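# Three arms stand an enclosure upright in a marked bay

## Task

Set the enclosure upright on its base inside the marked bay, never letting it spin or tip quickly. The arm mounts are: arm1 at x=-0.98 y=+0.32 z=+0.38 facing +1 degrees; arm2 at x=-0.98 y=-0.32 z=+0.33 facing -2 degrees; arm3 at x=+0.86 y=+0.00 z=+0.70 facing +180 degrees (metres; heading counter-clockwise from +x). At the end every gripper must release it and the arms must back away, and the enclosure must stay upright in the bay with no robot holding it.

## Robot and tools

Robots: three identical i2rt Big YAM arms named arm1, arm2 and arm3. Each has six revolute joints, a two-finger gripper and a wrist camera. With joints 1 and 6 at zero and the hand level and forward, the wrist camera rides on top of the hand, looking toward the fingertips. Reach is roughly 1.0 m from the joint-1 axis. Joints move at different speeds, so the hand can sweep a wide, curved path between postures. Two room cameras, cam_high and cam_low, are fixed in place.

Frame: one shared scene frame, origin on the floor, +z up. Mount positions and headings are in the task. The hand point lies midway between the fingertips. The hand z axis points along the fingers and the fingers close along the hand y axis.

execute_actions: argument "actions" is a list holding zero or one action. The action is an object keyed by robot name, each with a "joints" object. Every value is an absolute joint target, not an offset. Joints you leave out keep their previous target. Ranges (radians, tolerance in brackets):
- joint1_rad -2.879 to 2.879 (±0.045): turns the arm about its base, positive counter-clockwise seen from above; 0 points the arm along its mount heading.
- joint2_rad 0 to 3.141 (±0.14): shoulder; 0 has the upper arm pointing back roughly level, increasing raises it and then brings it forward.
- joint3_rad 0 to 3.019 (±0.09): elbow; 0 is folded, increasing opens it.
- joint4_rad -1.692 to 1.57 (±0.055): hand pitch, positive tips the fingers up.
- joint5_rad -1.57 to 1.57 (±0.03): hand yaw, positive toward the arm's right.
- joint6_rad -2.094 to 2.094 (±0.035): hand roll, positive clockwise seen from behind.
- gripper_m 0 to 0.093 (±0.003): fingertip gap in metres; about 50 to 62 N per pad at most.
Example: {"arm1": {"joints": {"gripper_m": 0.05}}, "arm2": {"joints": {"joint1_rad": 0.3}}}.
All listed motions start together and may finish at different times; one action runs at most 15 s. The optional "cameras" list picks from arm1_cam_wrist, arm2_cam_wrist, arm3_cam_wrist, cam_high, cam_low or "all". Leaving it out, null or ["all"] gives every camera; [] gives none. Any unknown key, unknown camera or out-of-range number rejects the entire call and nothing moves. An empty action list simply reports state and images.

wait: "seconds" 0 to 10. Issues no new commands while the scene keeps running and returns the same state and images.

zoom_image: "camera" and "region" [x0, y0, x1, y1] in pixels, origin at the top-left, at most 504 by 504. Only full images from the latest result can be zoomed.

finished_scene: "scene" (1 or 2). Closes the scene for good, so the enclosure must already be upright in the bay and released. Its result gives the next scene's task. Replying without any tool call ends every remaining scene.

Result lines: joint_positions gives current joint angles. The joint_status line gives how each commanded joint ended:
- "off_target" means it stopped short and may still be pushing.
- "contact_stop" or "time_out" means it dropped its target and holds in place. A joint that timed out may keep a target close by and keep pushing; on_its_own names it.
- "not_followed", or a "joint command not followed" line with a cause, means a collision check held back that arm's joint targets. Its gripper still acts, and the held-back targets may be retried later.
on_its_own lists uncommanded behaviour, where "held at" is the target held, not the actual position. To stop a joint pushing, send its reported position as the target. Very small changes may not move a joint. Joint torques are raw drive outputs with offsets and noise, not clean load readings. "pictures" lists the images in order. Camera calibration: cam_high and cam_low are pinhole with radial distortion at 896x504; wrist cams are fisheye at 504x504. Each is given as K, D and T_world_to_cam, and poses may be off by a few degrees and millimetres. Wrist-camera poses follow the reported joints.

Hazards:
- Arms keep pushing on contact and can push hard. Sustained loads heat motors: a MOTOR HOT warning appears from 85 °C, and at 100 °C the arm goes limp and drops, reported as an OVER-TEMPERATURE FAULT with limit_stop_at_motor_heat. If that happens, resend the targets.
- Hard contact between two arms fails the run. The anti-collision check can act late and ignores fingers, gripper housings and wrist cameras.
- A reported stop cancels later motion calls in the same reply.
- Do not let the enclosure fall, spin fast, or leave the work area or land on the floor.
- Loose objects may get brief random pushes.
- Thinking time passes in simulation while the robots hold their last command.
There are 1200 s of motion per scene, and waits do not count toward it.

Each tool is called after "Request:" as a command line: name --argument value for each argument, lists and objects as JSON in quotes; but a table of rows of numbers goes row by row, as --pt "numbers of a row", without its own name.

## Session

Request:
execute_actions --actions '[]'

Scene clock: 0.00 s.
Joint torques (N m, as the arm reports them, + toward a larger angle): no reading
Motor temperatures (°C, as the motors report them): arm1=[28 29 26 26 28 26] | arm2=[27 27 25 25 26 28] | arm3=[27 25 27 25 26 25]
arm1.joint_positions: joint1_rad=-0.302 joint2_rad=+0.637 joint3_rad=+1.420 joint4_rad=-1.536 joint5_rad=-0.017 joint6_rad=+0.124 gripper_m=+0.094
arm1.joint_status: not commanded
arm1.hand: x=-0.7831 y=+0.2638 z=+0.8964 quat_wxyz=(-0.397, -0.183, -0.899, +0.024) (m; scene frame)
arm2.joint_positions: joint1_rad=+0.268 joint2_rad=+0.578 joint3_rad=+1.374 joint4_rad=-1.501 joint5_rad=+0.034 joint6_rad=+0.479 gripper_m=+0.094
arm2.joint_status: not commanded
arm2.hand: x=-0.7847 y=-0.2776 z=+0.8383 quat_wxyz=(-0.396, -0.118, -0.902, -0.128) (m; scene frame)
arm3.joint_positions: joint1_rad=-0.101 joint2_rad=+0.564 joint3_rad=+1.428 joint4_rad=-1.161 joint5_rad=-0.027 joint6_rad=+0.269 gripper_m=+0.094
arm3.joint_status: not commanded
arm3.hand: x=+0.6331 y=+0.0151 z=+1.3071 quat_wxyz=(-0.061, -0.793, +0.137, +0.590) (m; scene frame)
pictures: arm1_cam_wrist, arm2_cam_wrist, arm3_cam_wrist, cam_high, cam_low
Images, in order (width x height): arm1_cam_wrist 504x504, arm2_cam_wrist 504x504, arm3_cam_wrist 504x504, cam_high 896x504, cam_low 896x504.

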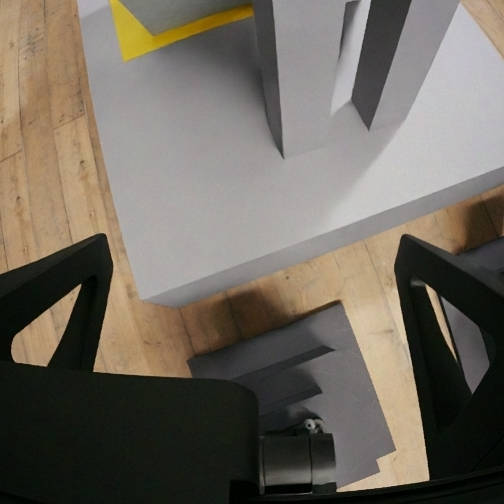

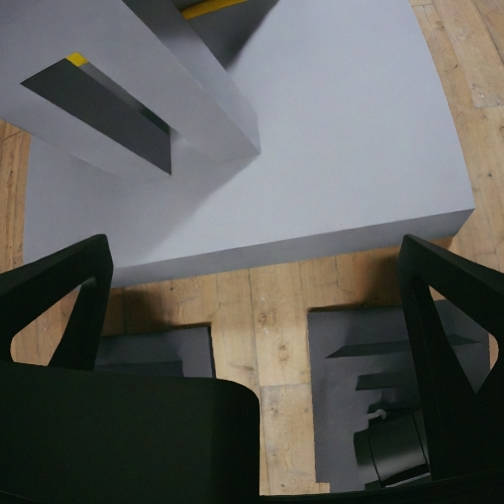

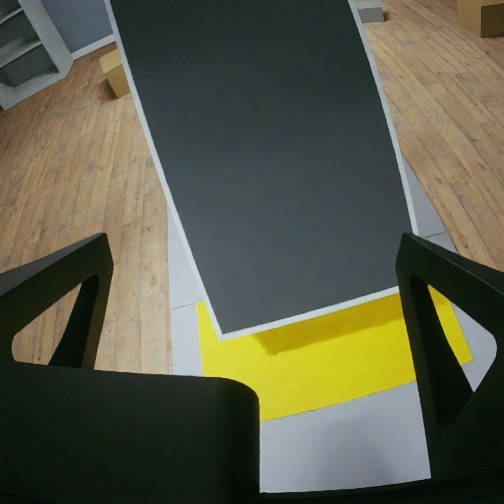

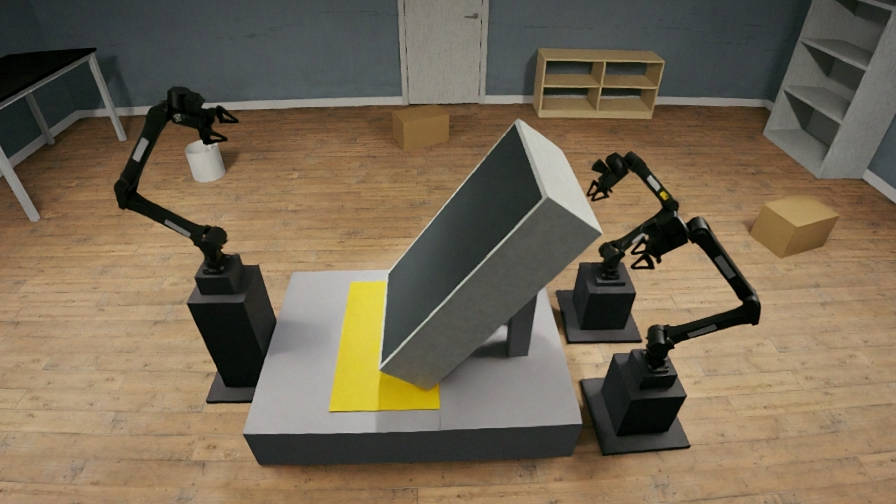

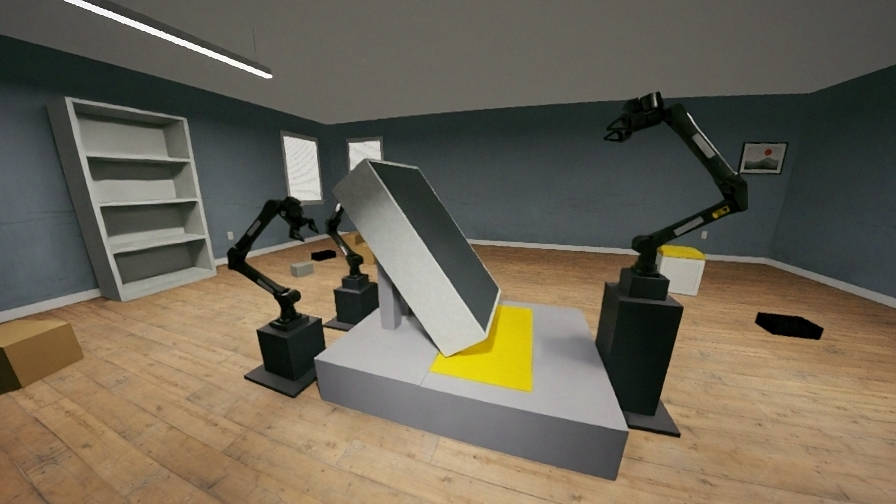

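Request:
zoom_image --camera "cam_high" --region '[240, 100, 700, 480]'

Request:
zoom_image --camera "cam_low" --region '[220, 130, 660, 490]'

Region (240, 100, 700, 480) of cam_high's 896x504 image, scaled by 1.096, with more detail than that image has; it fills the top 416 rows of this view, and the rest is white.

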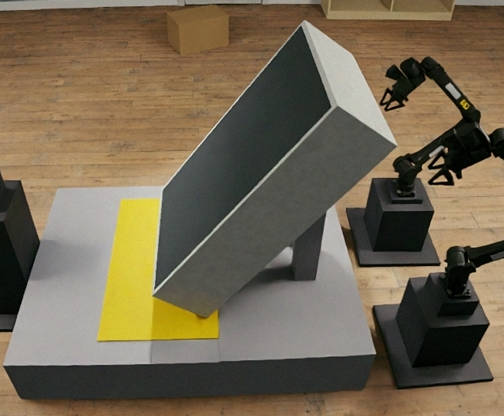

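Region (220, 130, 660, 490) of cam_low's 896x504 image, scaled by 1.145, with more detail than that image has; it fills the top 412 rows of this view, and the rest is white.

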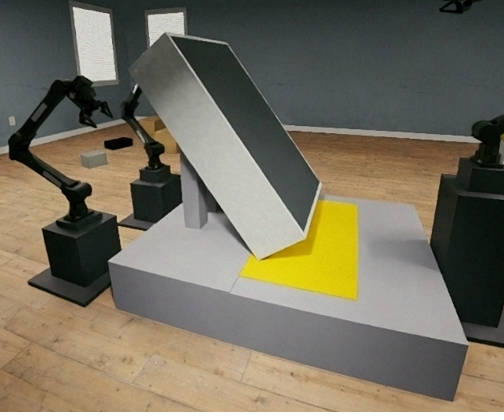

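Request:
execute_actions --actions '[{"arm1":{"joints":{"joint1_rad":-0.14,"joint2_rad":0.36,"joint3_rad":0.5,"joint4_rad":0.3,"joint5_rad":0,"joint6_rad":0,"gripper_m":0.0}},"arm2":{"joints":{"joint1_rad":0.155,"joint2_rad":0.4,"joint3_rad":0.62,"joint4_rad":0.2,"joint5_rad":0,"joint6_rad":0,"gripper_m":0.0}},"arm3":{"joints":{"joint1_rad":0.0,"joint2_rad":1.82,"joint3_rad":1.39,"joint4_rad":0.33,"joint5_rad":0,"joint6_rad":0,"gripper_m":0.0}}}]' --cameras '["cam_high","cam_low"]'

Scene clock: 4.20 s.
Joint torques (N m, as the arm reports them, + toward a larger angle): arm1=[ 2.63  1.5   8.49  2.82  0.15 -0.11] | arm2=[-2.8   2.17 10.13  2.38  0.03 -0.1 ] | arm3=[  0.75 -18.48   9.6    3.61   0.14  -0.08]
Motor temperatures (°C, as the motors report them): arm1=[28 29 28 26 28 26] | arm2=[27 27 26 25 26 28] | arm3=[27 26 28 25 26 25]
arm1.joint_positions: joint1_rad=-0.147 joint2_rad=+0.367 joint3_rad=+0.495 joint4_rad=+0.275 joint5_rad=-0.004 joint6_rad=+0.007 gripper_m=+0.000
arm1.joint_status: all done
arm1.hand: x=-0.6876 y=+0.2813 z=+0.8593 quat_wxyz=(-0.833, -0.036, -0.550, +0.050) (m; scene frame)
arm2.joint_positions: joint1_rad=+0.158 joint2_rad=+0.408 joint3_rad=+0.608 joint4_rad=+0.178 joint5_rad=+0.002 joint6_rad=+0.009 gripper_m=+0.000
arm2.joint_status: all done
arm2.hand: x=-0.6749 y=-0.2804 z=+0.8391 quat_wxyz=(-0.823, +0.033, -0.564, -0.052) (m; scene frame)
arm3.joint_positions: joint1_rad=-0.011 joint2_rad=+1.819 joint3_rad=+1.387 joint4_rad=+0.314 joint5_rad=-0.004 joint6_rad=+0.011 gripper_m=+0.000
arm3.joint_status: all done
arm3.hand: x=+0.0832 y=+0.0040 z=+0.9878 quat_wxyz=(-0.001, -0.749, +0.004, +0.663) (m; scene frame)
pictures: cam_high, cam_low
Images, in order (width x height): cam_high 896x504, cam_low 896x504.

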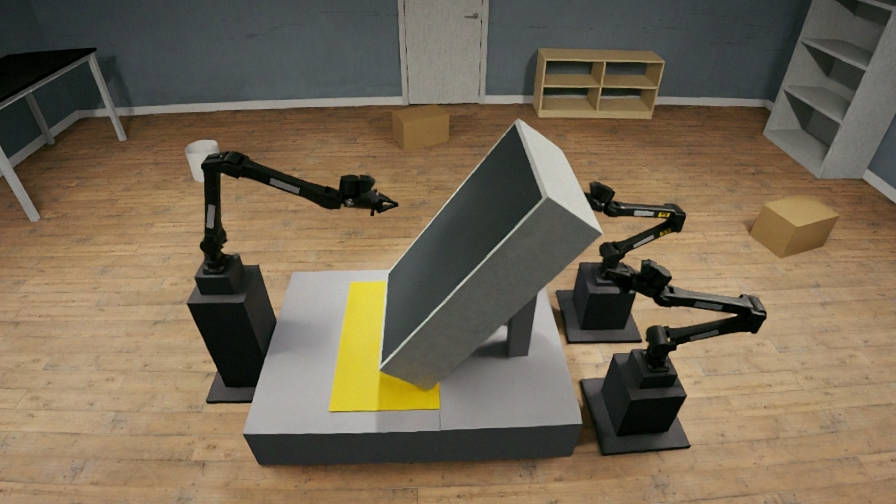

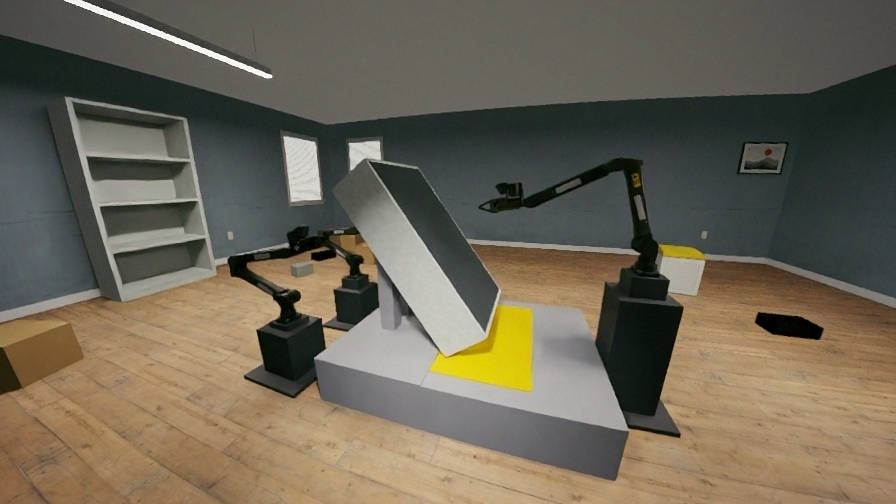

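Request:
execute_actions --actions '[{"arm1":{"joints":{"joint2_rad":0.908,"joint3_rad":0.80,"joint4_rad":0.72}},"arm2":{"joints":{"joint2_rad":0.884,"joint3_rad":0.93,"joint4_rad":0.57}},"arm3":{"joints":{"joint2_rad":2.129,"joint3_rad":2.017,"joint4_rad":0.17}}}]'

Scene clock: 7.67 s.
Joint torques (N m, as the arm reports them, + toward a larger angle): arm1=[ 2.53 -4.69 10.4   2.57  0.15 -0.11] | arm2=[-2.24 -3.36 11.96  2.03  0.05 -0.12] | arm3=[  0.75 -21.17  13.47   2.57   0.14  -0.08]
Motor temperatures (°C, as the motors report them): arm1=[28 29 29 26 28 26] | arm2=[27 27 28 25 26 28] | arm3=[27 26 29 25 26 25]
arm1.joint_positions: joint1_rad=-0.147 joint2_rad=+0.922 joint3_rad=+0.762 joint4_rad=+0.697 joint5_rad=-0.004 joint6_rad=+0.007 gripper_m=+0.000
arm1.joint_status: all done
arm1.hand: x=-0.5509 y=+0.2634 z=+0.9228 quat_wxyz=(-0.868, -0.032, -0.493, +0.053) (m; scene frame)
arm2.joint_positions: joint1_rad=+0.158 joint2_rad=+0.895 joint3_rad=+0.896 joint4_rad=+0.549 joint5_rad=+0.002 joint6_rad=+0.009 gripper_m=+0.000
arm2.joint_status: all done
arm2.hand: x=-0.5496 y=-0.2646 z=+0.9257 quat_wxyz=(-0.869, +0.029, -0.491, -0.055) (m; scene frame)
arm3.joint_positions: joint1_rad=-0.011 joint2_rad=+2.105 joint3_rad=+1.975 joint4_rad=+0.174 joint5_rad=-0.004 joint6_rad=+0.010 gripper_m=+0.000
arm3.joint_status: all done
arm3.hand: x=-0.0430 y=+0.0046 z=+1.0785 quat_wxyz=(-0.001, -0.693, +0.003, +0.721) (m; scene frame)
pictures: arm1_cam_wrist, arm2_cam_wrist, arm3_cam_wrist, cam_high, cam_low
camera_calibration (this result's frames):
arm1_cam_wrist: T_world_to_cam=[[-0.118244, -0.992972, 0.00507781, 0.199661], [-0.0911009, 0.00575602, -0.995825, 0.870577], [0.988797, -0.118213, -0.0911412, 0.780952], [0, 0, 0, 1]] pos_world=[-0.669283, 0.285565, 0.937106]
arm2_cam_wrist: T_world_to_cam=[[0.139641, -0.990156, 0.00957084, -0.193577], [-0.0779886, -0.0206331, -0.996741, 0.877767], [0.987126, 0.138439, -0.0801021, 0.773935], [0, 0, 0, 1]] pos_world=[-0.668485, -0.280703, 0.938752]
arm3_cam_wrist: T_world_to_cam=[[-0.0093531, 0.999919, 0.00864336, -0.0169567], [0.549658, 0.0123618, -0.835299, 0.931155], [-0.835338, -0.00306174, -0.549729, 0.6775], [0, 0, 0, 1]] pos_world=[0.0539663, 0.00751892, 1.15038]
Images, in order (width x height): arm1_cam_wrist 504x504, arm2_cam_wrist 504x504, arm3_cam_wrist 504x504, cam_high 896x504, cam_low 896x504.

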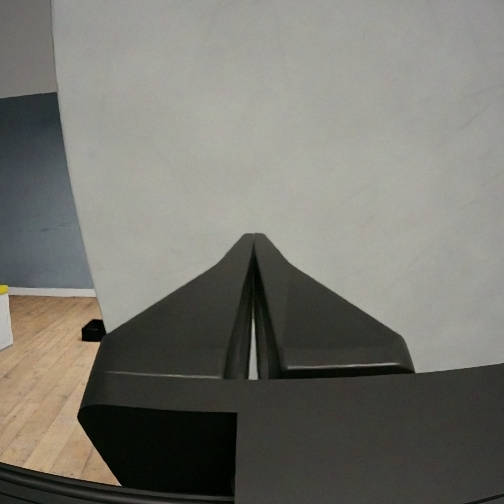

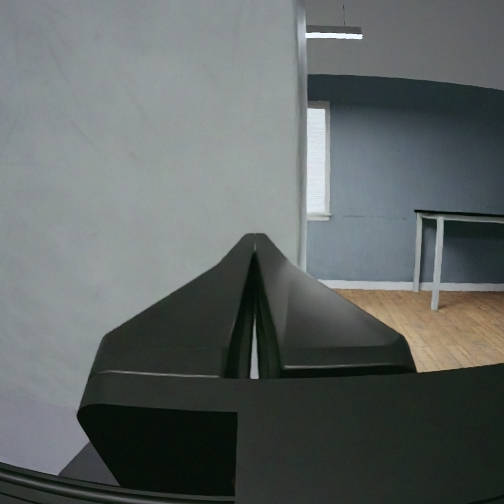

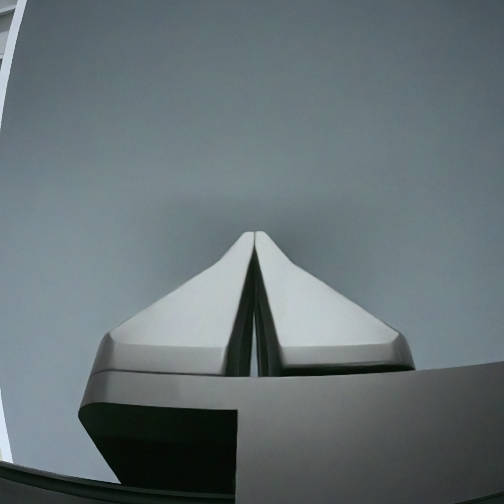

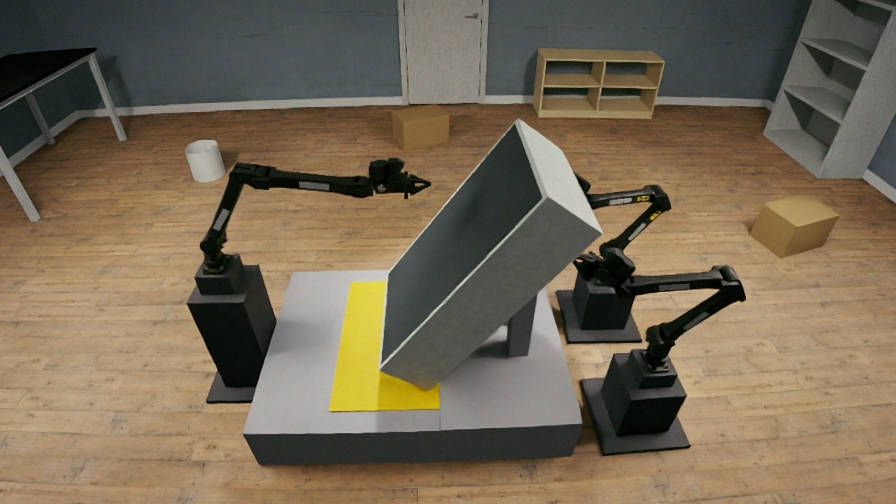

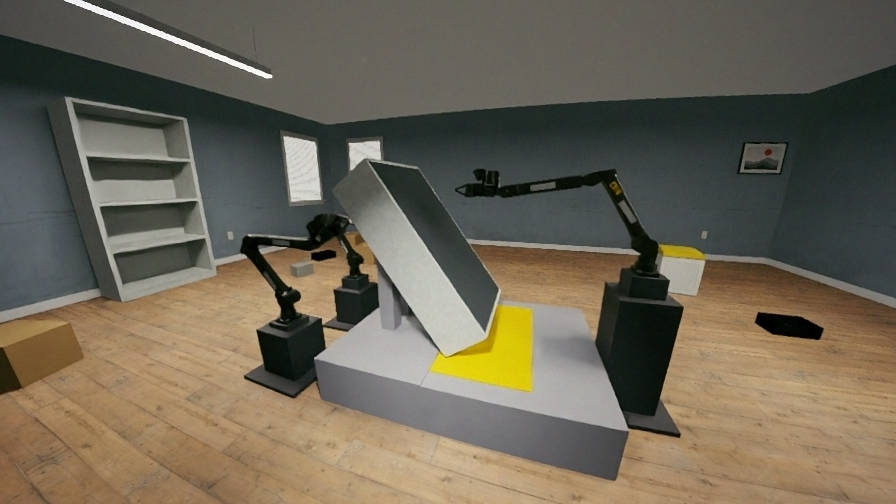

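Request:
execute_actions --actions '[{"arm1":{"joints":{"joint2_rad":1.05,"joint3_rad":0.93,"joint4_rad":0.71}},"arm2":{"joints":{"joint1_rad":0.235,"joint2_rad":1.04,"joint3_rad":1.065,"joint4_rad":0.56}},"arm3":{"joints":{"joint1_rad":-0.05}}}]' --cameras '["cam_low","arm2_cam_wrist"]'

Scene clock: 11.07 s.
Joint torques (N m, as the arm reports them, + toward a larger angle): arm1=[ 2.55  0.   14.99  1.39  0.09 -0.11] | arm2=[-1.39  2.86 15.68  1.25 -0.16 -0.07] | arm3=[ -1.04 -21.56  13.54   2.54   0.14  -0.08]
Motor temperatures (°C, as the motors report them): arm1=[28 29 31 26 28 26] | arm2=[27 27 30 25 26 28] | arm3=[27 27 31 25 26 25]
arm1.joint_positions: joint1_rad=-0.147 joint2_rad=+0.991 joint3_rad=+0.823 joint4_rad=+0.713 joint5_rad=-0.002 joint6_rad=+0.007 gripper_m=+0.000
arm1.joint_status: joint3_rad time_out (moved +0.061 of +0.168); the others done
arm1.on_its_own: joint3_rad reads +0.823 and still pushes toward +0.930 since a time_out
arm1.hand: x=-0.5288 y=+0.2602 z=+0.9328 quat_wxyz=(-0.870, -0.033, -0.490, +0.053) (m; scene frame)
arm2.joint_positions: joint1_rad=+0.227 joint2_rad=+0.975 joint3_rad=+0.982 joint4_rad=+0.561 joint5_rad=+0.007 joint6_rad=+0.009 gripper_m=+0.000
arm2.joint_status: all done
arm2.hand: x=-0.5294 y=-0.2312 z=+0.9453 quat_wxyz=(-0.871, +0.043, -0.482, -0.084) (m; scene frame)
arm3.joint_positions: joint1_rad=-0.045 joint2_rad=+2.105 joint3_rad=+1.975 joint4_rad=+0.174 joint5_rad=-0.004 joint6_rad=+0.010 gripper_m=+0.000
arm3.joint_status: all done
arm3.hand: x=-0.0423 y=+0.0347 z=+1.0786 quat_wxyz=(+0.011, -0.693, +0.015, +0.721) (m; scene frame)
pictures: arm2_cam_wrist, cam_low
camera_calibration (this result's frames):
arm2_cam_wrist: T_world_to_cam=[[0.203561, -0.979035, 0.00724643, -0.124892], [-0.0590195, -0.0196586, -0.998063, 0.911134], [0.977282, 0.202739, -0.0617839, 0.743277], [0, 0, 0, 1]] pos_world=[-0.647193, -0.255053, 0.956197]
Images, in order (width x height): arm2_cam_wrist 504x504, cam_low 896x504.

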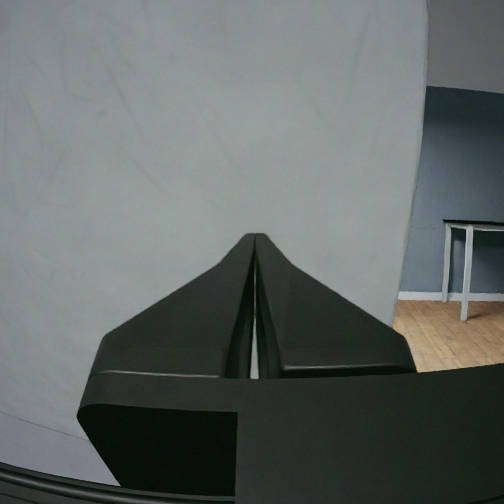

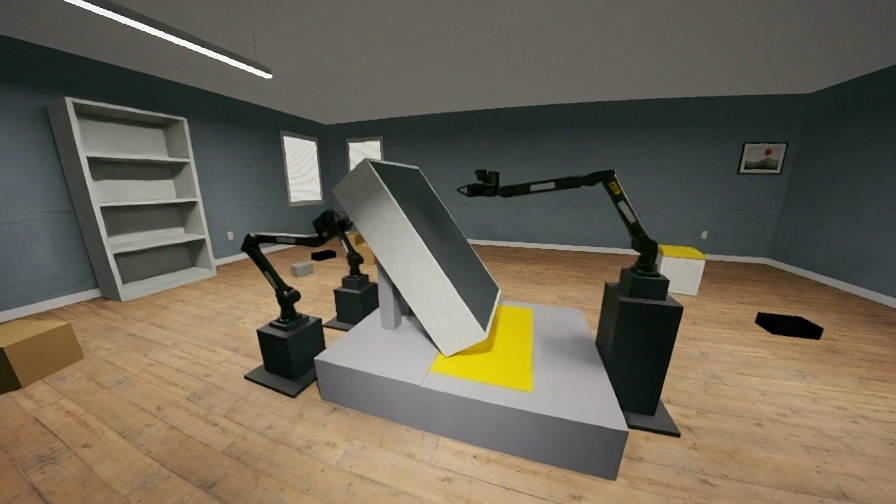

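Request:
execute_actions --actions '[{"arm1":{"joints":{"joint2_rad":1.13,"joint3_rad":0.95}},"arm2":{"joints":{"joint2_rad":1.12,"joint3_rad":1.105}}}]' --cameras '["cam_low"]'

Scene clock: 12.53 s.
Joint torques (N m, as the arm reports them, + toward a larger angle): arm1=[ 2.36  1.78 13.58  0.06  0.11 -0.12] | arm2=[-1.12  4.05 15.53  0.56 -0.41 -0.1 ] | arm3=[ -0.7  -21.6   13.53   2.56   0.14  -0.08]
Motor temperatures (°C, as the motors report them): arm1=[28 29 32 26 28 26] | arm2=[27 27 32 25 26 28] | arm3=[27 27 31 25 26 25]
arm1.joint_positions: joint1_rad=-0.144 joint2_rad=+1.040 joint3_rad=+0.864 joint4_rad=+0.740 joint5_rad=-0.002 joint6_rad=+0.007 gripper_m=+0.000
arm1.joint_status: all done
arm1.hand: x=-0.5142 y=+0.2600 z=+0.9405 quat_wxyz=(-0.874, -0.031, -0.481, +0.052) (m; scene frame)
arm2.joint_positions: joint1_rad=+0.224 joint2_rad=+1.021 joint3_rad=+1.024 joint4_rad=+0.582 joint5_rad=+0.012 joint6_rad=+0.009 gripper_m=+0.000
arm2.joint_status: all done
arm2.hand: x=-0.5150 y=-0.2307 z=+0.9538 quat_wxyz=(-0.875, +0.039, -0.475, -0.082) (m; scene frame)
arm3.joint_positions: joint1_rad=-0.045 joint2_rad=+2.105 joint3_rad=+1.975 joint4_rad=+0.174 joint5_rad=-0.004 joint6_rad=+0.010 gripper_m=+0.000
arm3.joint_status: not commanded
arm3.hand: x=-0.0423 y=+0.0347 z=+1.0786 quat_wxyz=(+0.011, -0.693, +0.015, +0.721) (m; scene frame)
pictures: cam_low
Images, in order (width x height): cam_low 896x504.

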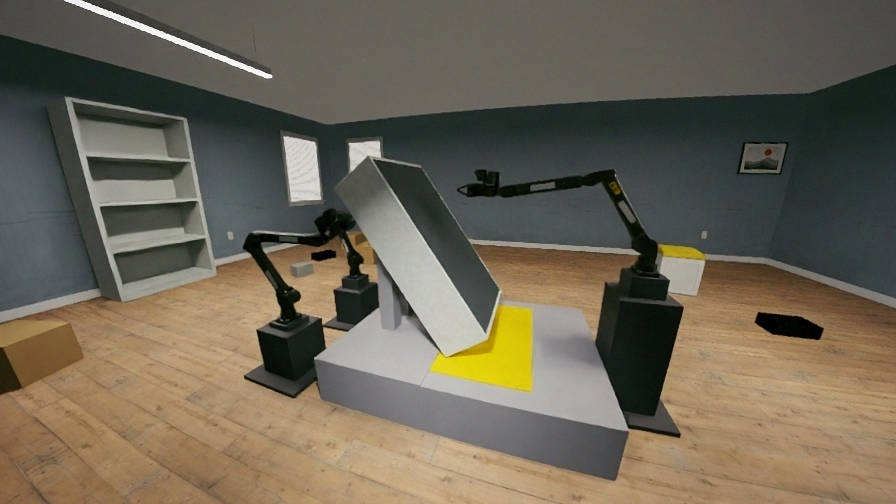

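Request:
execute_actions --actions '[{"arm1":{"joints":{"joint2_rad":1.21,"joint3_rad":1.025}},"arm2":{"joints":{"joint2_rad":1.20,"joint3_rad":1.18}}}]' --cameras '[]'

Request:
execute_actions --actions '[{"arm1":{"joints":{"joint2_rad":1.29,"joint3_rad":1.10}},"arm2":{"joints":{"joint2_rad":1.28,"joint3_rad":1.255}}}]' --cameras '["cam_low"]'

Scene clock: 13.73 s.
Joint torques (N m, as the arm reports them, + toward a larger angle): arm1=[ 2.04 -2.88 12.31 -0.02 -0.07 -0.1 ] | arm2=[-0.75  1.14 13.79  0.4  -0.12 -0.07] | arm3=[ -0.68 -21.59  13.53   2.56   0.14  -0.08]
Motor temperatures (°C, as the motors report them): arm1=[28 29 32 26 28 26] | arm2=[27 27 32 25 26 28] | arm3=[27 27 32 25 26 25]
arm1.joint_positions: joint1_rad=-0.141 joint2_rad=+1.151 joint3_rad=+0.959 joint4_rad=+0.745 joint5_rad=+0.001 joint6_rad=+0.007 gripper_m=+0.000
arm1.joint_status: all done
arm1.hand: x=-0.4730 y=+0.2555 z=+0.9443 quat_wxyz=(-0.872, -0.033, -0.487, +0.051) (m; scene frame)
arm2.joint_positions: joint1_rad=+0.221 joint2_rad=+1.119 joint3_rad=+1.123 joint4_rad=+0.586 joint5_rad=+0.006 joint6_rad=+0.008 gripper_m=+0.000
arm2.joint_status: all done
arm2.hand: x=-0.4801 y=-0.2246 z=+0.9665 quat_wxyz=(-0.876, +0.042, -0.473, -0.082) (m; scene frame)
arm3.joint_positions: joint1_rad=-0.045 joint2_rad=+2.105 joint3_rad=+1.975 joint4_rad=+0.174 joint5_rad=-0.004 joint6_rad=+0.010 gripper_m=+0.000
arm3.joint_status: not commanded
arm3.hand: x=-0.0423 y=+0.0347 z=+1.0786 quat_wxyz=(+0.011, -0.693, +0.015, +0.721) (m; scene frame)
pictures: none
No camera images: the call's "cameras" was empty. Leave "cameras" out to get every camera's image.

Scene clock: 14.57 s.
Joint torques (N m, as the arm reports them, + toward a larger angle): arm1=[ 1.99 -3.22 12.22 -0.13 -0.03 -0.1 ] | arm2=[-1.41  0.06 13.62  0.56 -0.06 -0.06] | arm3=[ -0.71 -21.62  13.53   2.55   0.14  -0.08]
Motor temperatures (°C, as the motors report them): arm1=[28 29 33 26 28 26] | arm2=[27 27 33 25 26 28] | arm3=[27 28 32 25 26 25]
arm1.joint_positions: joint1_rad=-0.141 joint2_rad=+1.234 joint3_rad=+1.033 joint4_rad=+0.744 joint5_rad=+0.000 joint6_rad=+0.007 gripper_m=+0.000
arm1.joint_status: all done
arm1.hand: x=-0.4416 y=+0.2519 z=+0.9457 quat_wxyz=(-0.869, -0.032, -0.490, +0.051) (m; scene frame)
arm2.joint_positions: joint1_rad=+0.223 joint2_rad=+1.198 joint3_rad=+1.201 joint4_rad=+0.586 joint5_rad=+0.004 joint6_rad=+0.007 gripper_m=+0.000
arm2.joint_status: all done
arm2.hand: x=-0.4511 y=-0.2176 z=+0.9727 quat_wxyz=(-0.876, +0.043, -0.473, -0.083) (m; scene frame)
arm3.joint_positions: joint1_rad=-0.045 joint2_rad=+2.105 joint3_rad=+1.975 joint4_rad=+0.174 joint5_rad=-0.004 joint6_rad=+0.010 gripper_m=+0.000
arm3.joint_status: not commanded
arm3.hand: x=-0.0423 y=+0.0347 z=+1.0786 quat_wxyz=(+0.011, -0.693, +0.015, +0.721) (m; scene frame)
pictures: cam_low
Images, in order (width x height): cam_low 896x504.

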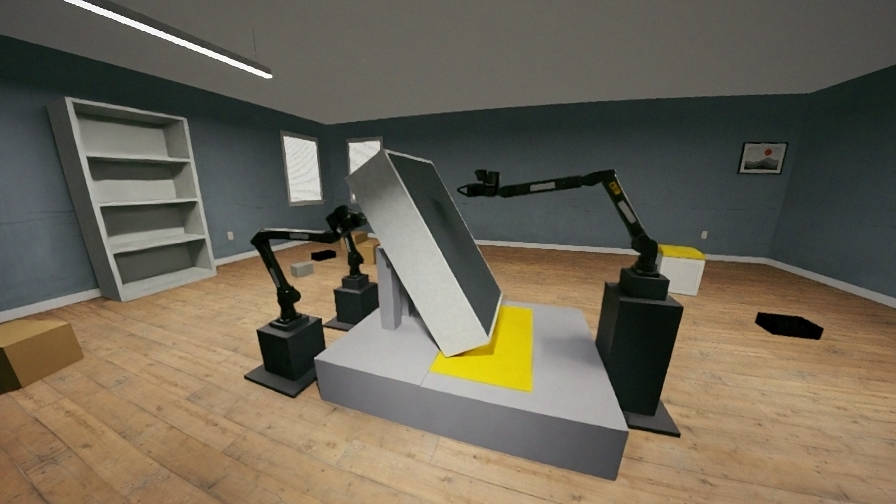

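Request:
execute_actions --actions '[{"arm1":{"joints":{"joint2_rad":1.37,"joint3_rad":1.18}},"arm2":{"joints":{"joint2_rad":1.36,"joint3_rad":1.325}}}]' --cameras '[]'

Request:
execute_actions --actions '[{"arm1":{"joints":{"joint2_rad":1.445,"joint3_rad":1.26}},"arm2":{"joints":{"joint2_rad":1.435,"joint3_rad":1.40}}}]' --cameras '[]'

Request:
execute_actions --actions '[{"arm1":{"joints":{"joint2_rad":1.52,"joint3_rad":1.345}},"arm2":{"joints":{"joint2_rad":1.51,"joint3_rad":1.48}}}]' --cameras '["cam_low","cam_high"]'

Scene clock: 15.70 s.
Joint torques (N m, as the arm reports them, + toward a larger angle): arm1=[ 1.89 -5.43 12.17 -0.07  0.01 -0.11] | arm2=[-1.42 -2.3  12.66  0.55  0.05 -0.06] | arm3=[ -0.7  -21.56  13.52   2.57   0.14  -0.08]
Motor temperatures (°C, as the motors report them): arm1=[28 29 33 26 28 26] | arm2=[27 27 33 25 26 28] | arm3=[27 28 32 25 26 25]
arm1.joint_positions: joint1_rad=-0.140 joint2_rad=+1.320 joint3_rad=+1.115 joint4_rad=+0.744 joint5_rad=-0.001 joint6_rad=+0.007 gripper_m=+0.000
arm1.joint_status: all done
arm1.hand: x=-0.4086 y=+0.2484 z=+0.9472 quat_wxyz=(-0.868, -0.032, -0.492, +0.050) (m; scene frame)
arm2.joint_positions: joint1_rad=+0.229 joint2_rad=+1.295 joint3_rad=+1.281 joint4_rad=+0.586 joint5_rad=+0.001 joint6_rad=+0.006 gripper_m=+0.000
arm2.joint_status: all done
arm2.hand: x=-0.4137 y=-0.2065 z=+0.9681 quat_wxyz=(-0.872, +0.047, -0.480, -0.086) (m; scene frame)
arm3.joint_positions: joint1_rad=-0.045 joint2_rad=+2.105 joint3_rad=+1.975 joint4_rad=+0.174 joint5_rad=-0.004 joint6_rad=+0.010 gripper_m=+0.000
arm3.joint_status: not commanded
arm3.hand: x=-0.0423 y=+0.0347 z=+1.0786 quat_wxyz=(+0.011, -0.693, +0.015, +0.721) (m; scene frame)
pictures: none
No camera images: the call's "cameras" was empty. Leave "cameras" out to get every camera's image.

Scene clock: 16.57 s.
Joint torques (N m, as the arm reports them, + toward a larger angle): arm1=[ 1.62 -6.94 12.14 -0.03  0.05 -0.1 ] | arm2=[-2.17 -4.64 12.6   0.48  0.14 -0.07] | arm3=[ -0.69 -21.56  13.52   2.56   0.14  -0.08]
Motor temperatures (°C, as the motors report them): arm1=[28 29 34 26 28 26] | arm2=[27 28 34 25 26 28] | arm3=[27 28 32 25 26 25]
arm1.joint_positions: joint1_rad=-0.139 joint2_rad=+1.399 joint3_rad=+1.195 joint4_rad=+0.744 joint5_rad=-0.001 joint6_rad=+0.007 gripper_m=+0.000
arm1.joint_status: all done
arm1.hand: x=-0.3786 y=+0.2453 z=+0.9490 quat_wxyz=(-0.869, -0.031, -0.492, +0.050) (m; scene frame)
arm2.joint_positions: joint1_rad=+0.231 joint2_rad=+1.382 joint3_rad=+1.357 joint4_rad=+0.585 joint5_rad=+0.000 joint6_rad=+0.006 gripper_m=+0.000
arm2.joint_status: all done
arm2.hand: x=-0.3797 y=-0.1983 z=+0.9630 quat_wxyz=(-0.869, +0.048, -0.485, -0.087) (m; scene frame)
arm3.joint_positions: joint1_rad=-0.045 joint2_rad=+2.105 joint3_rad=+1.975 joint4_rad=+0.174 joint5_rad=-0.004 joint6_rad=+0.010 gripper_m=+0.000
arm3.joint_status: not commanded
arm3.hand: x=-0.0423 y=+0.0347 z=+1.0786 quat_wxyz=(+0.011, -0.693, +0.015, +0.721) (m; scene frame)
pictures: none
No camera images: the call's "cameras" was empty. Leave "cameras" out to get every camera's image.

Scene clock: 17.43 s.
Joint torques (N m, as the arm reports them, + toward a larger angle): arm1=[ 1.52 -9.02 11.91  0.21  0.07 -0.11] | arm2=[-1.87 -8.01 12.58  0.75  0.17 -0.05] | arm3=[ -0.71 -21.55  13.52   2.54   0.14  -0.08]
Motor temperatures (°C, as the motors report them): arm1=[28 29 34 26 28 26] | arm2=[27 28 34 25 26 28] | arm3=[27 28 33 25 26 25]
arm1.joint_positions: joint1_rad=-0.138 joint2_rad=+1.484 joint3_rad=+1.283 joint4_rad=+0.739 joint5_rad=-0.002 joint6_rad=+0.007 gripper_m=+0.000
arm1.joint_status: all done
arm1.hand: x=-0.3454 y=+0.2420 z=+0.9479 quat_wxyz=(-0.868, -0.031, -0.493, +0.049) (m; scene frame)
arm2.joint_positions: joint1_rad=+0.231 joint2_rad=+1.475 joint3_rad=+1.438 joint4_rad=+0.581 joint5_rad=-0.001 joint6_rad=+0.006 gripper_m=+0.000
arm2.joint_status: all done
arm2.hand: x=-0.3428 y=-0.1908 z=+0.9535 quat_wxyz=(-0.865, +0.049, -0.492, -0.086) (m; scene frame)
arm3.joint_positions: joint1_rad=-0.045 joint2_rad=+2.105 joint3_rad=+1.975 joint4_rad=+0.174 joint5_rad=-0.004 joint6_rad=+0.010 gripper_m=+0.000
arm3.joint_status: not commanded
arm3.hand: x=-0.0423 y=+0.0347 z=+1.0786 quat_wxyz=(+0.011, -0.693, +0.015, +0.721) (m; scene frame)
pictures: cam_high, cam_low
Images, in order (width x height): cam_high 896x504, cam_low 896x504.

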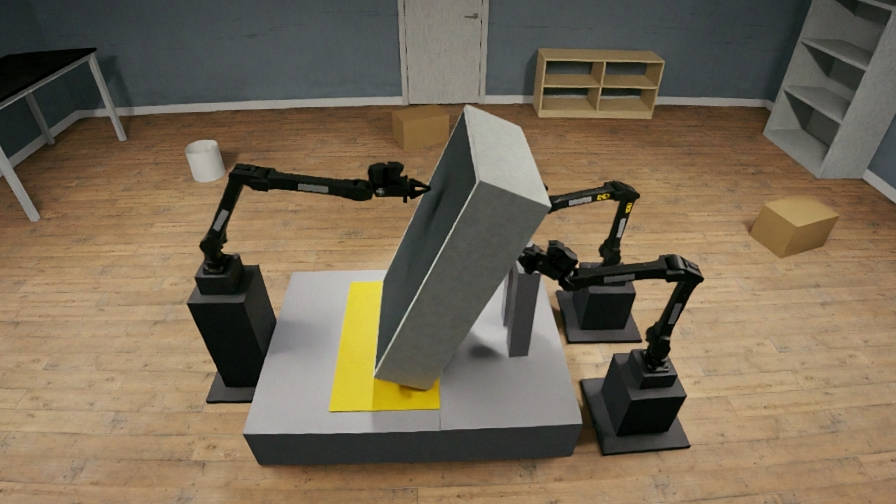

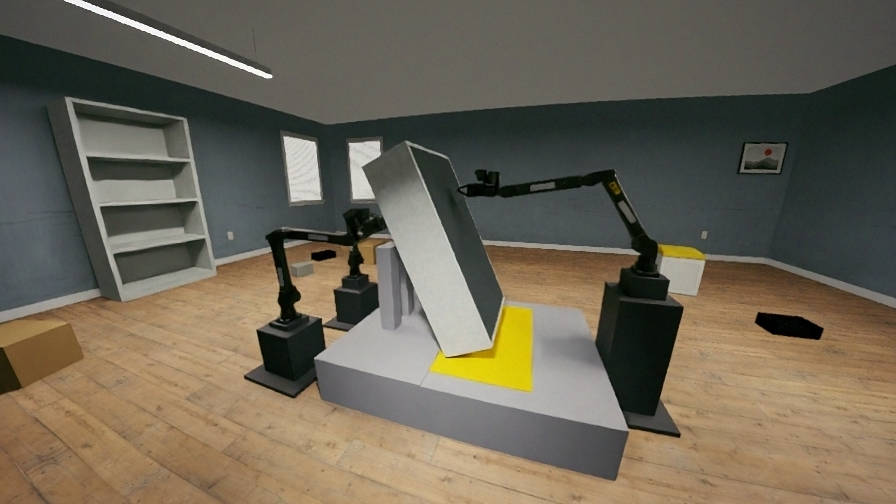

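Request:
execute_actions --actions '[{"arm1":{"joints":{"joint2_rad":1.59,"joint3_rad":1.43}},"arm2":{"joints":{"joint2_rad":1.58,"joint3_rad":1.565}}}]' --cameras '["cam_low","cam_high"]'

Scene clock: 18.60 s.
Joint torques (N m, as the arm reports them, + toward a larger angle): arm1=[  1.58 -11.4   12.01   0.46   0.1   -0.11] | arm2=[ -1.74 -10.38  12.78   1.06   0.09  -0.05] | arm3=[ -0.69 -21.56  13.53   2.56   0.14  -0.08]
Motor temperatures (°C, as the motors report them): arm1=[28 29 34 26 28 26] | arm2=[27 28 34 25 26 28] | arm3=[27 28 33 25 26 25]
arm1.joint_positions: joint1_rad=-0.137 joint2_rad=+1.565 joint3_rad=+1.369 joint4_rad=+0.734 joint5_rad=-0.002 joint6_rad=+0.007 gripper_m=+0.000
arm1.joint_status: all done
arm1.hand: x=-0.3145 y=+0.2389 z=+0.9460 quat_wxyz=(-0.868, -0.030, -0.493, +0.049) (m; scene frame)
arm2.joint_positions: joint1_rad=+0.231 joint2_rad=+1.560 joint3_rad=+1.519 joint4_rad=+0.573 joint5_rad=+0.000 joint6_rad=+0.006 gripper_m=+0.000
arm2.joint_status: all done
arm2.hand: x=-0.3098 y=-0.1850 z=+0.9456 quat_wxyz=(-0.862, +0.049, -0.497, -0.085) (m; scene frame)
arm3.joint_positions: joint1_rad=-0.045 joint2_rad=+2.105 joint3_rad=+1.975 joint4_rad=+0.174 joint5_rad=-0.004 joint6_rad=+0.010 gripper_m=+0.000
arm3.joint_status: not commanded
arm3.hand: x=-0.0423 y=+0.0347 z=+1.0786 quat_wxyz=(+0.011, -0.693, +0.015, +0.721) (m; scene frame)
pictures: cam_high, cam_low
Images, in order (width x height): cam_high 896x504, cam_low 896x504.

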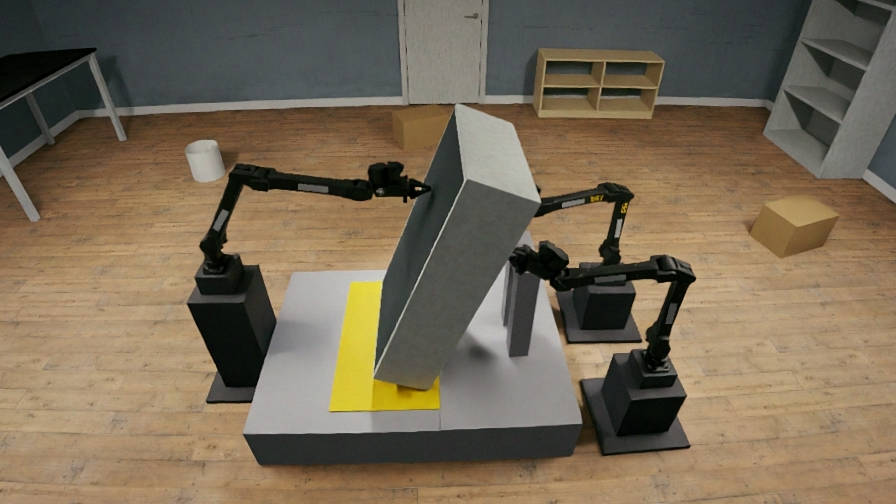

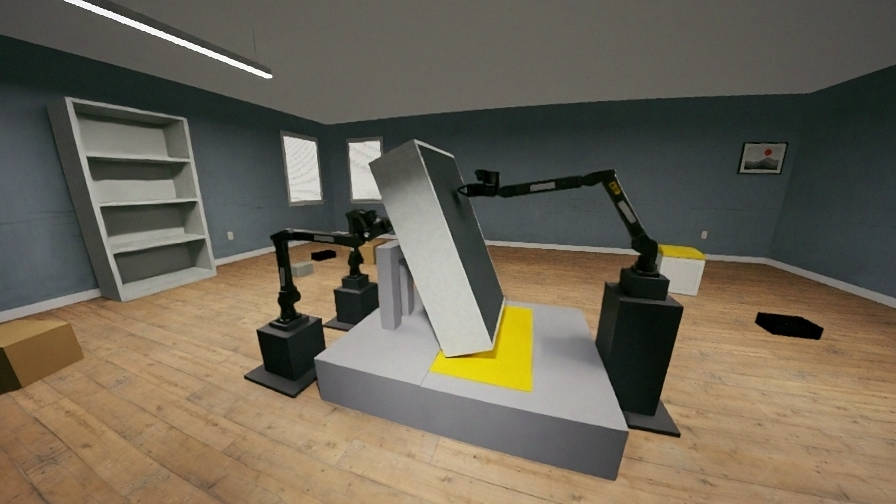

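Request:
execute_actions --actions '[{"arm1":{"joints":{"joint2_rad":1.66,"joint3_rad":1.52}},"arm2":{"joints":{"joint2_rad":1.645,"joint3_rad":1.66}},"arm3":{"joints":{"joint2_rad":2.03,"joint3_rad":1.885}}}]' --cameras '["cam_low","cam_high"]'

Scene clock: 21.33 s.
Joint torques (N m, as the arm reports them, + toward a larger angle): arm1=[  1.54 -14.25  11.86   0.95   0.15  -0.12] | arm2=[ -0.94 -12.2   13.39   1.16   0.06  -0.05] | arm3=[ -0.69 -21.84   9.02   2.55   0.14  -0.08]
Motor temperatures (°C, as the motors report them): arm1=[28 29 35 26 28 26] | arm2=[27 28 35 25 26 28] | arm3=[27 29 33 25 26 25]
arm1.joint_positions: joint1_rad=-0.137 joint2_rad=+1.658 joint3_rad=+1.460 joint4_rad=+0.721 joint5_rad=-0.004 joint6_rad=+0.007 gripper_m=+0.000
arm1.joint_status: all done
arm1.hand: x=-0.2781 y=+0.2352 z=+0.9342 quat_wxyz=(-0.865, -0.030, -0.499, +0.048) (m; scene frame)
arm2.joint_positions: joint1_rad=+0.229 joint2_rad=+1.634 joint3_rad=+1.607 joint4_rad=+0.569 joint5_rad=+0.002 joint6_rad=+0.006 gripper_m=+0.000
arm2.joint_status: all done
arm2.hand: x=-0.2829 y=-0.1809 z=+0.9466 quat_wxyz=(-0.864, +0.048, -0.493, -0.085) (m; scene frame)
arm3.joint_positions: joint1_rad=-0.045 joint2_rad=+2.028 joint3_rad=+1.901 joint4_rad=+0.174 joint5_rad=-0.004 joint6_rad=+0.010 gripper_m=+0.000
arm3.joint_status: all done
arm3.hand: x=-0.0194 y=+0.0337 z=+1.0982 quat_wxyz=(+0.011, -0.692, +0.015, +0.722) (m; scene frame)
pictures: cam_high, cam_low
Images, in order (width x height): cam_high 896x504, cam_low 896x504.

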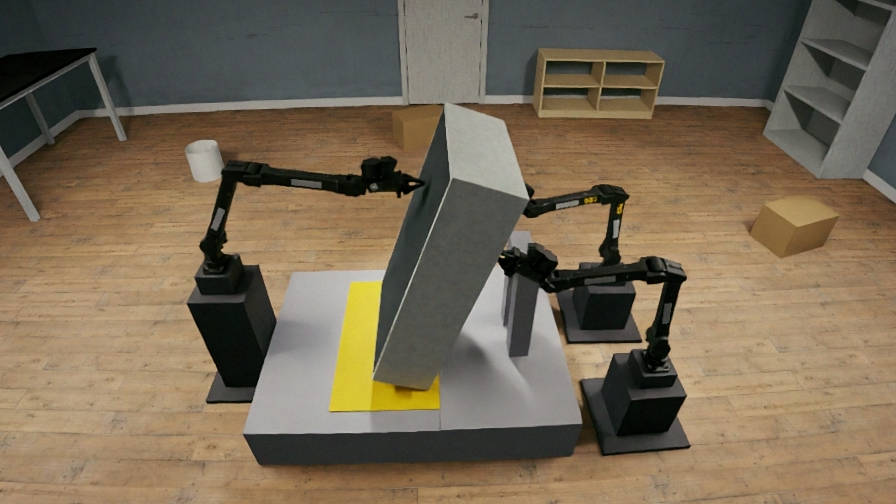

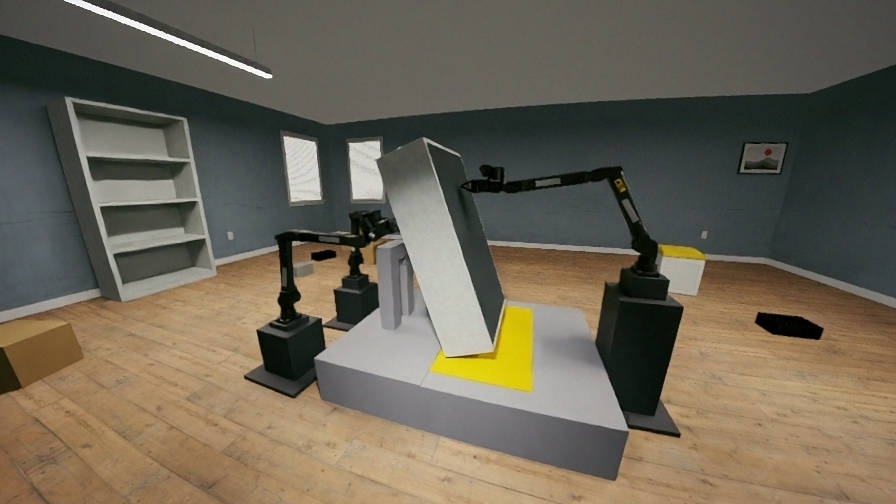

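Request:
zoom_image --camera "cam_low" --region '[340, 130, 540, 290]'

Request:
zoom_image --camera "cam_high" --region '[360, 100, 580, 300]'

Region (340, 130, 540, 290) of cam_low's 896x504 image, scaled by 2.520, with more detail than that image has; it fills the top 403 rows of this view, and the rest is white.

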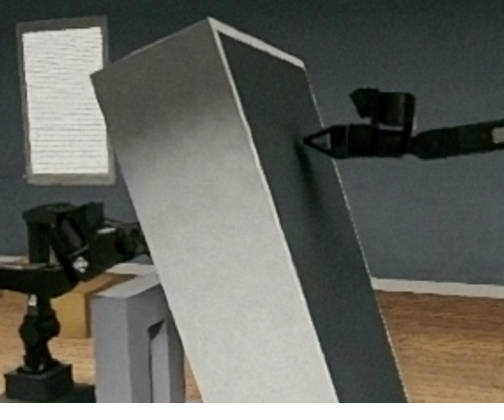

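Region (360, 100, 580, 300) of cam_high's 896x504 image, scaled by 2.291, with more detail than that image has; it fills the top 458 rows of this view, and the rest is white.

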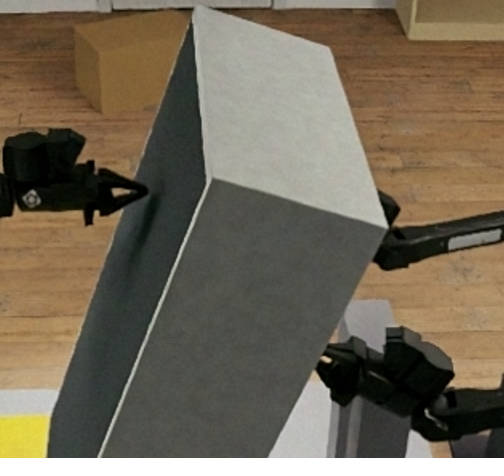

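Request:
execute_actions --actions '[{"arm1":{"joints":{"joint2_rad":1.72,"joint3_rad":1.61}},"arm2":{"joints":{"joint2_rad":1.715,"joint3_rad":1.75}},"arm3":{"joints":{"joint2_rad":1.985,"joint3_rad":1.825}}}]' --cameras '["cam_low","cam_high"]'

Scene clock: 25.13 s.
Joint torques (N m, as the arm reports them, + toward a larger angle): arm1=[  1.38 -14.79  12.37   0.96   0.13  -0.11] | arm2=[ -1.94 -13.53  13.39   1.17   0.02  -0.06] | arm3=[ -0.69 -21.71   9.57   2.57   0.12  -0.08]
Motor temperatures (°C, as the motors report them): arm1=[28 30 36 26 28 26] | arm2=[27 28 36 25 26 28] | arm3=[27 29 33 25 26 25]
arm1.joint_positions: joint1_rad=-0.136 joint2_rad=+1.716 joint3_rad=+1.542 joint4_rad=+0.721 joint5_rad=-0.003 joint6_rad=+0.007 gripper_m=+0.000
arm1.joint_status: all done
arm1.hand: x=-0.2580 y=+0.2330 z=+0.9416 quat_wxyz=(-0.870, -0.030, -0.489, +0.048) (m; scene frame)
arm2.joint_positions: joint1_rad=+0.229 joint2_rad=+1.703 joint3_rad=+1.697 joint4_rad=+0.569 joint5_rad=+0.002 joint6_rad=+0.006 gripper_m=+0.000
arm2.joint_status: all done
arm2.hand: x=-0.2604 y=-0.1765 z=+0.9514 quat_wxyz=(-0.869, +0.047, -0.484, -0.085) (m; scene frame)
arm3.joint_positions: joint1_rad=-0.045 joint2_rad=+1.982 joint3_rad=+1.832 joint4_rad=+0.174 joint5_rad=-0.003 joint6_rad=+0.010 gripper_m=+0.000
arm3.joint_status: all done
arm3.hand: x=-0.0039 y=+0.0332 z=+1.0947 quat_wxyz=(+0.011, -0.700, +0.015, +0.714) (m; scene frame)
pictures: cam_high, cam_low
Images, in order (width x height): cam_high 896x504, cam_low 896x504.

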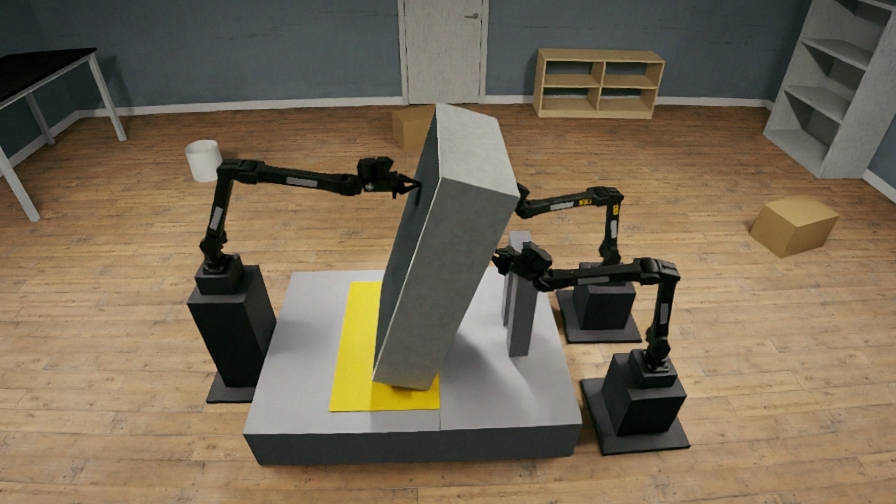

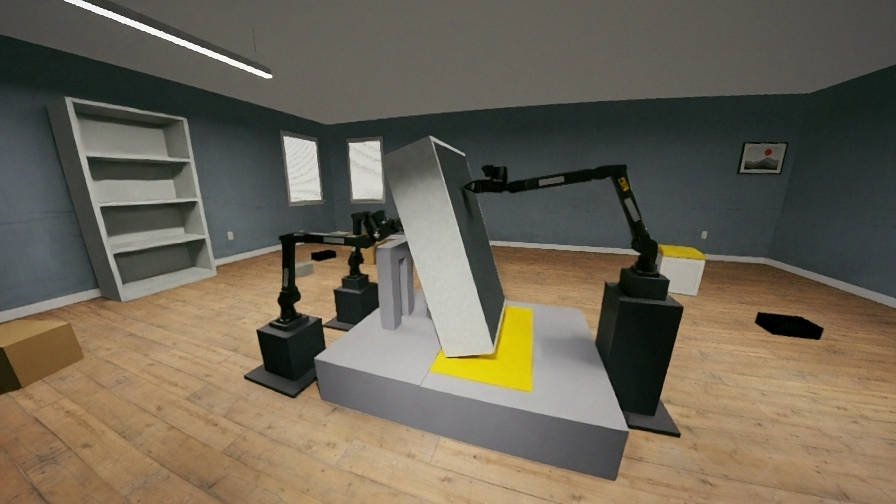

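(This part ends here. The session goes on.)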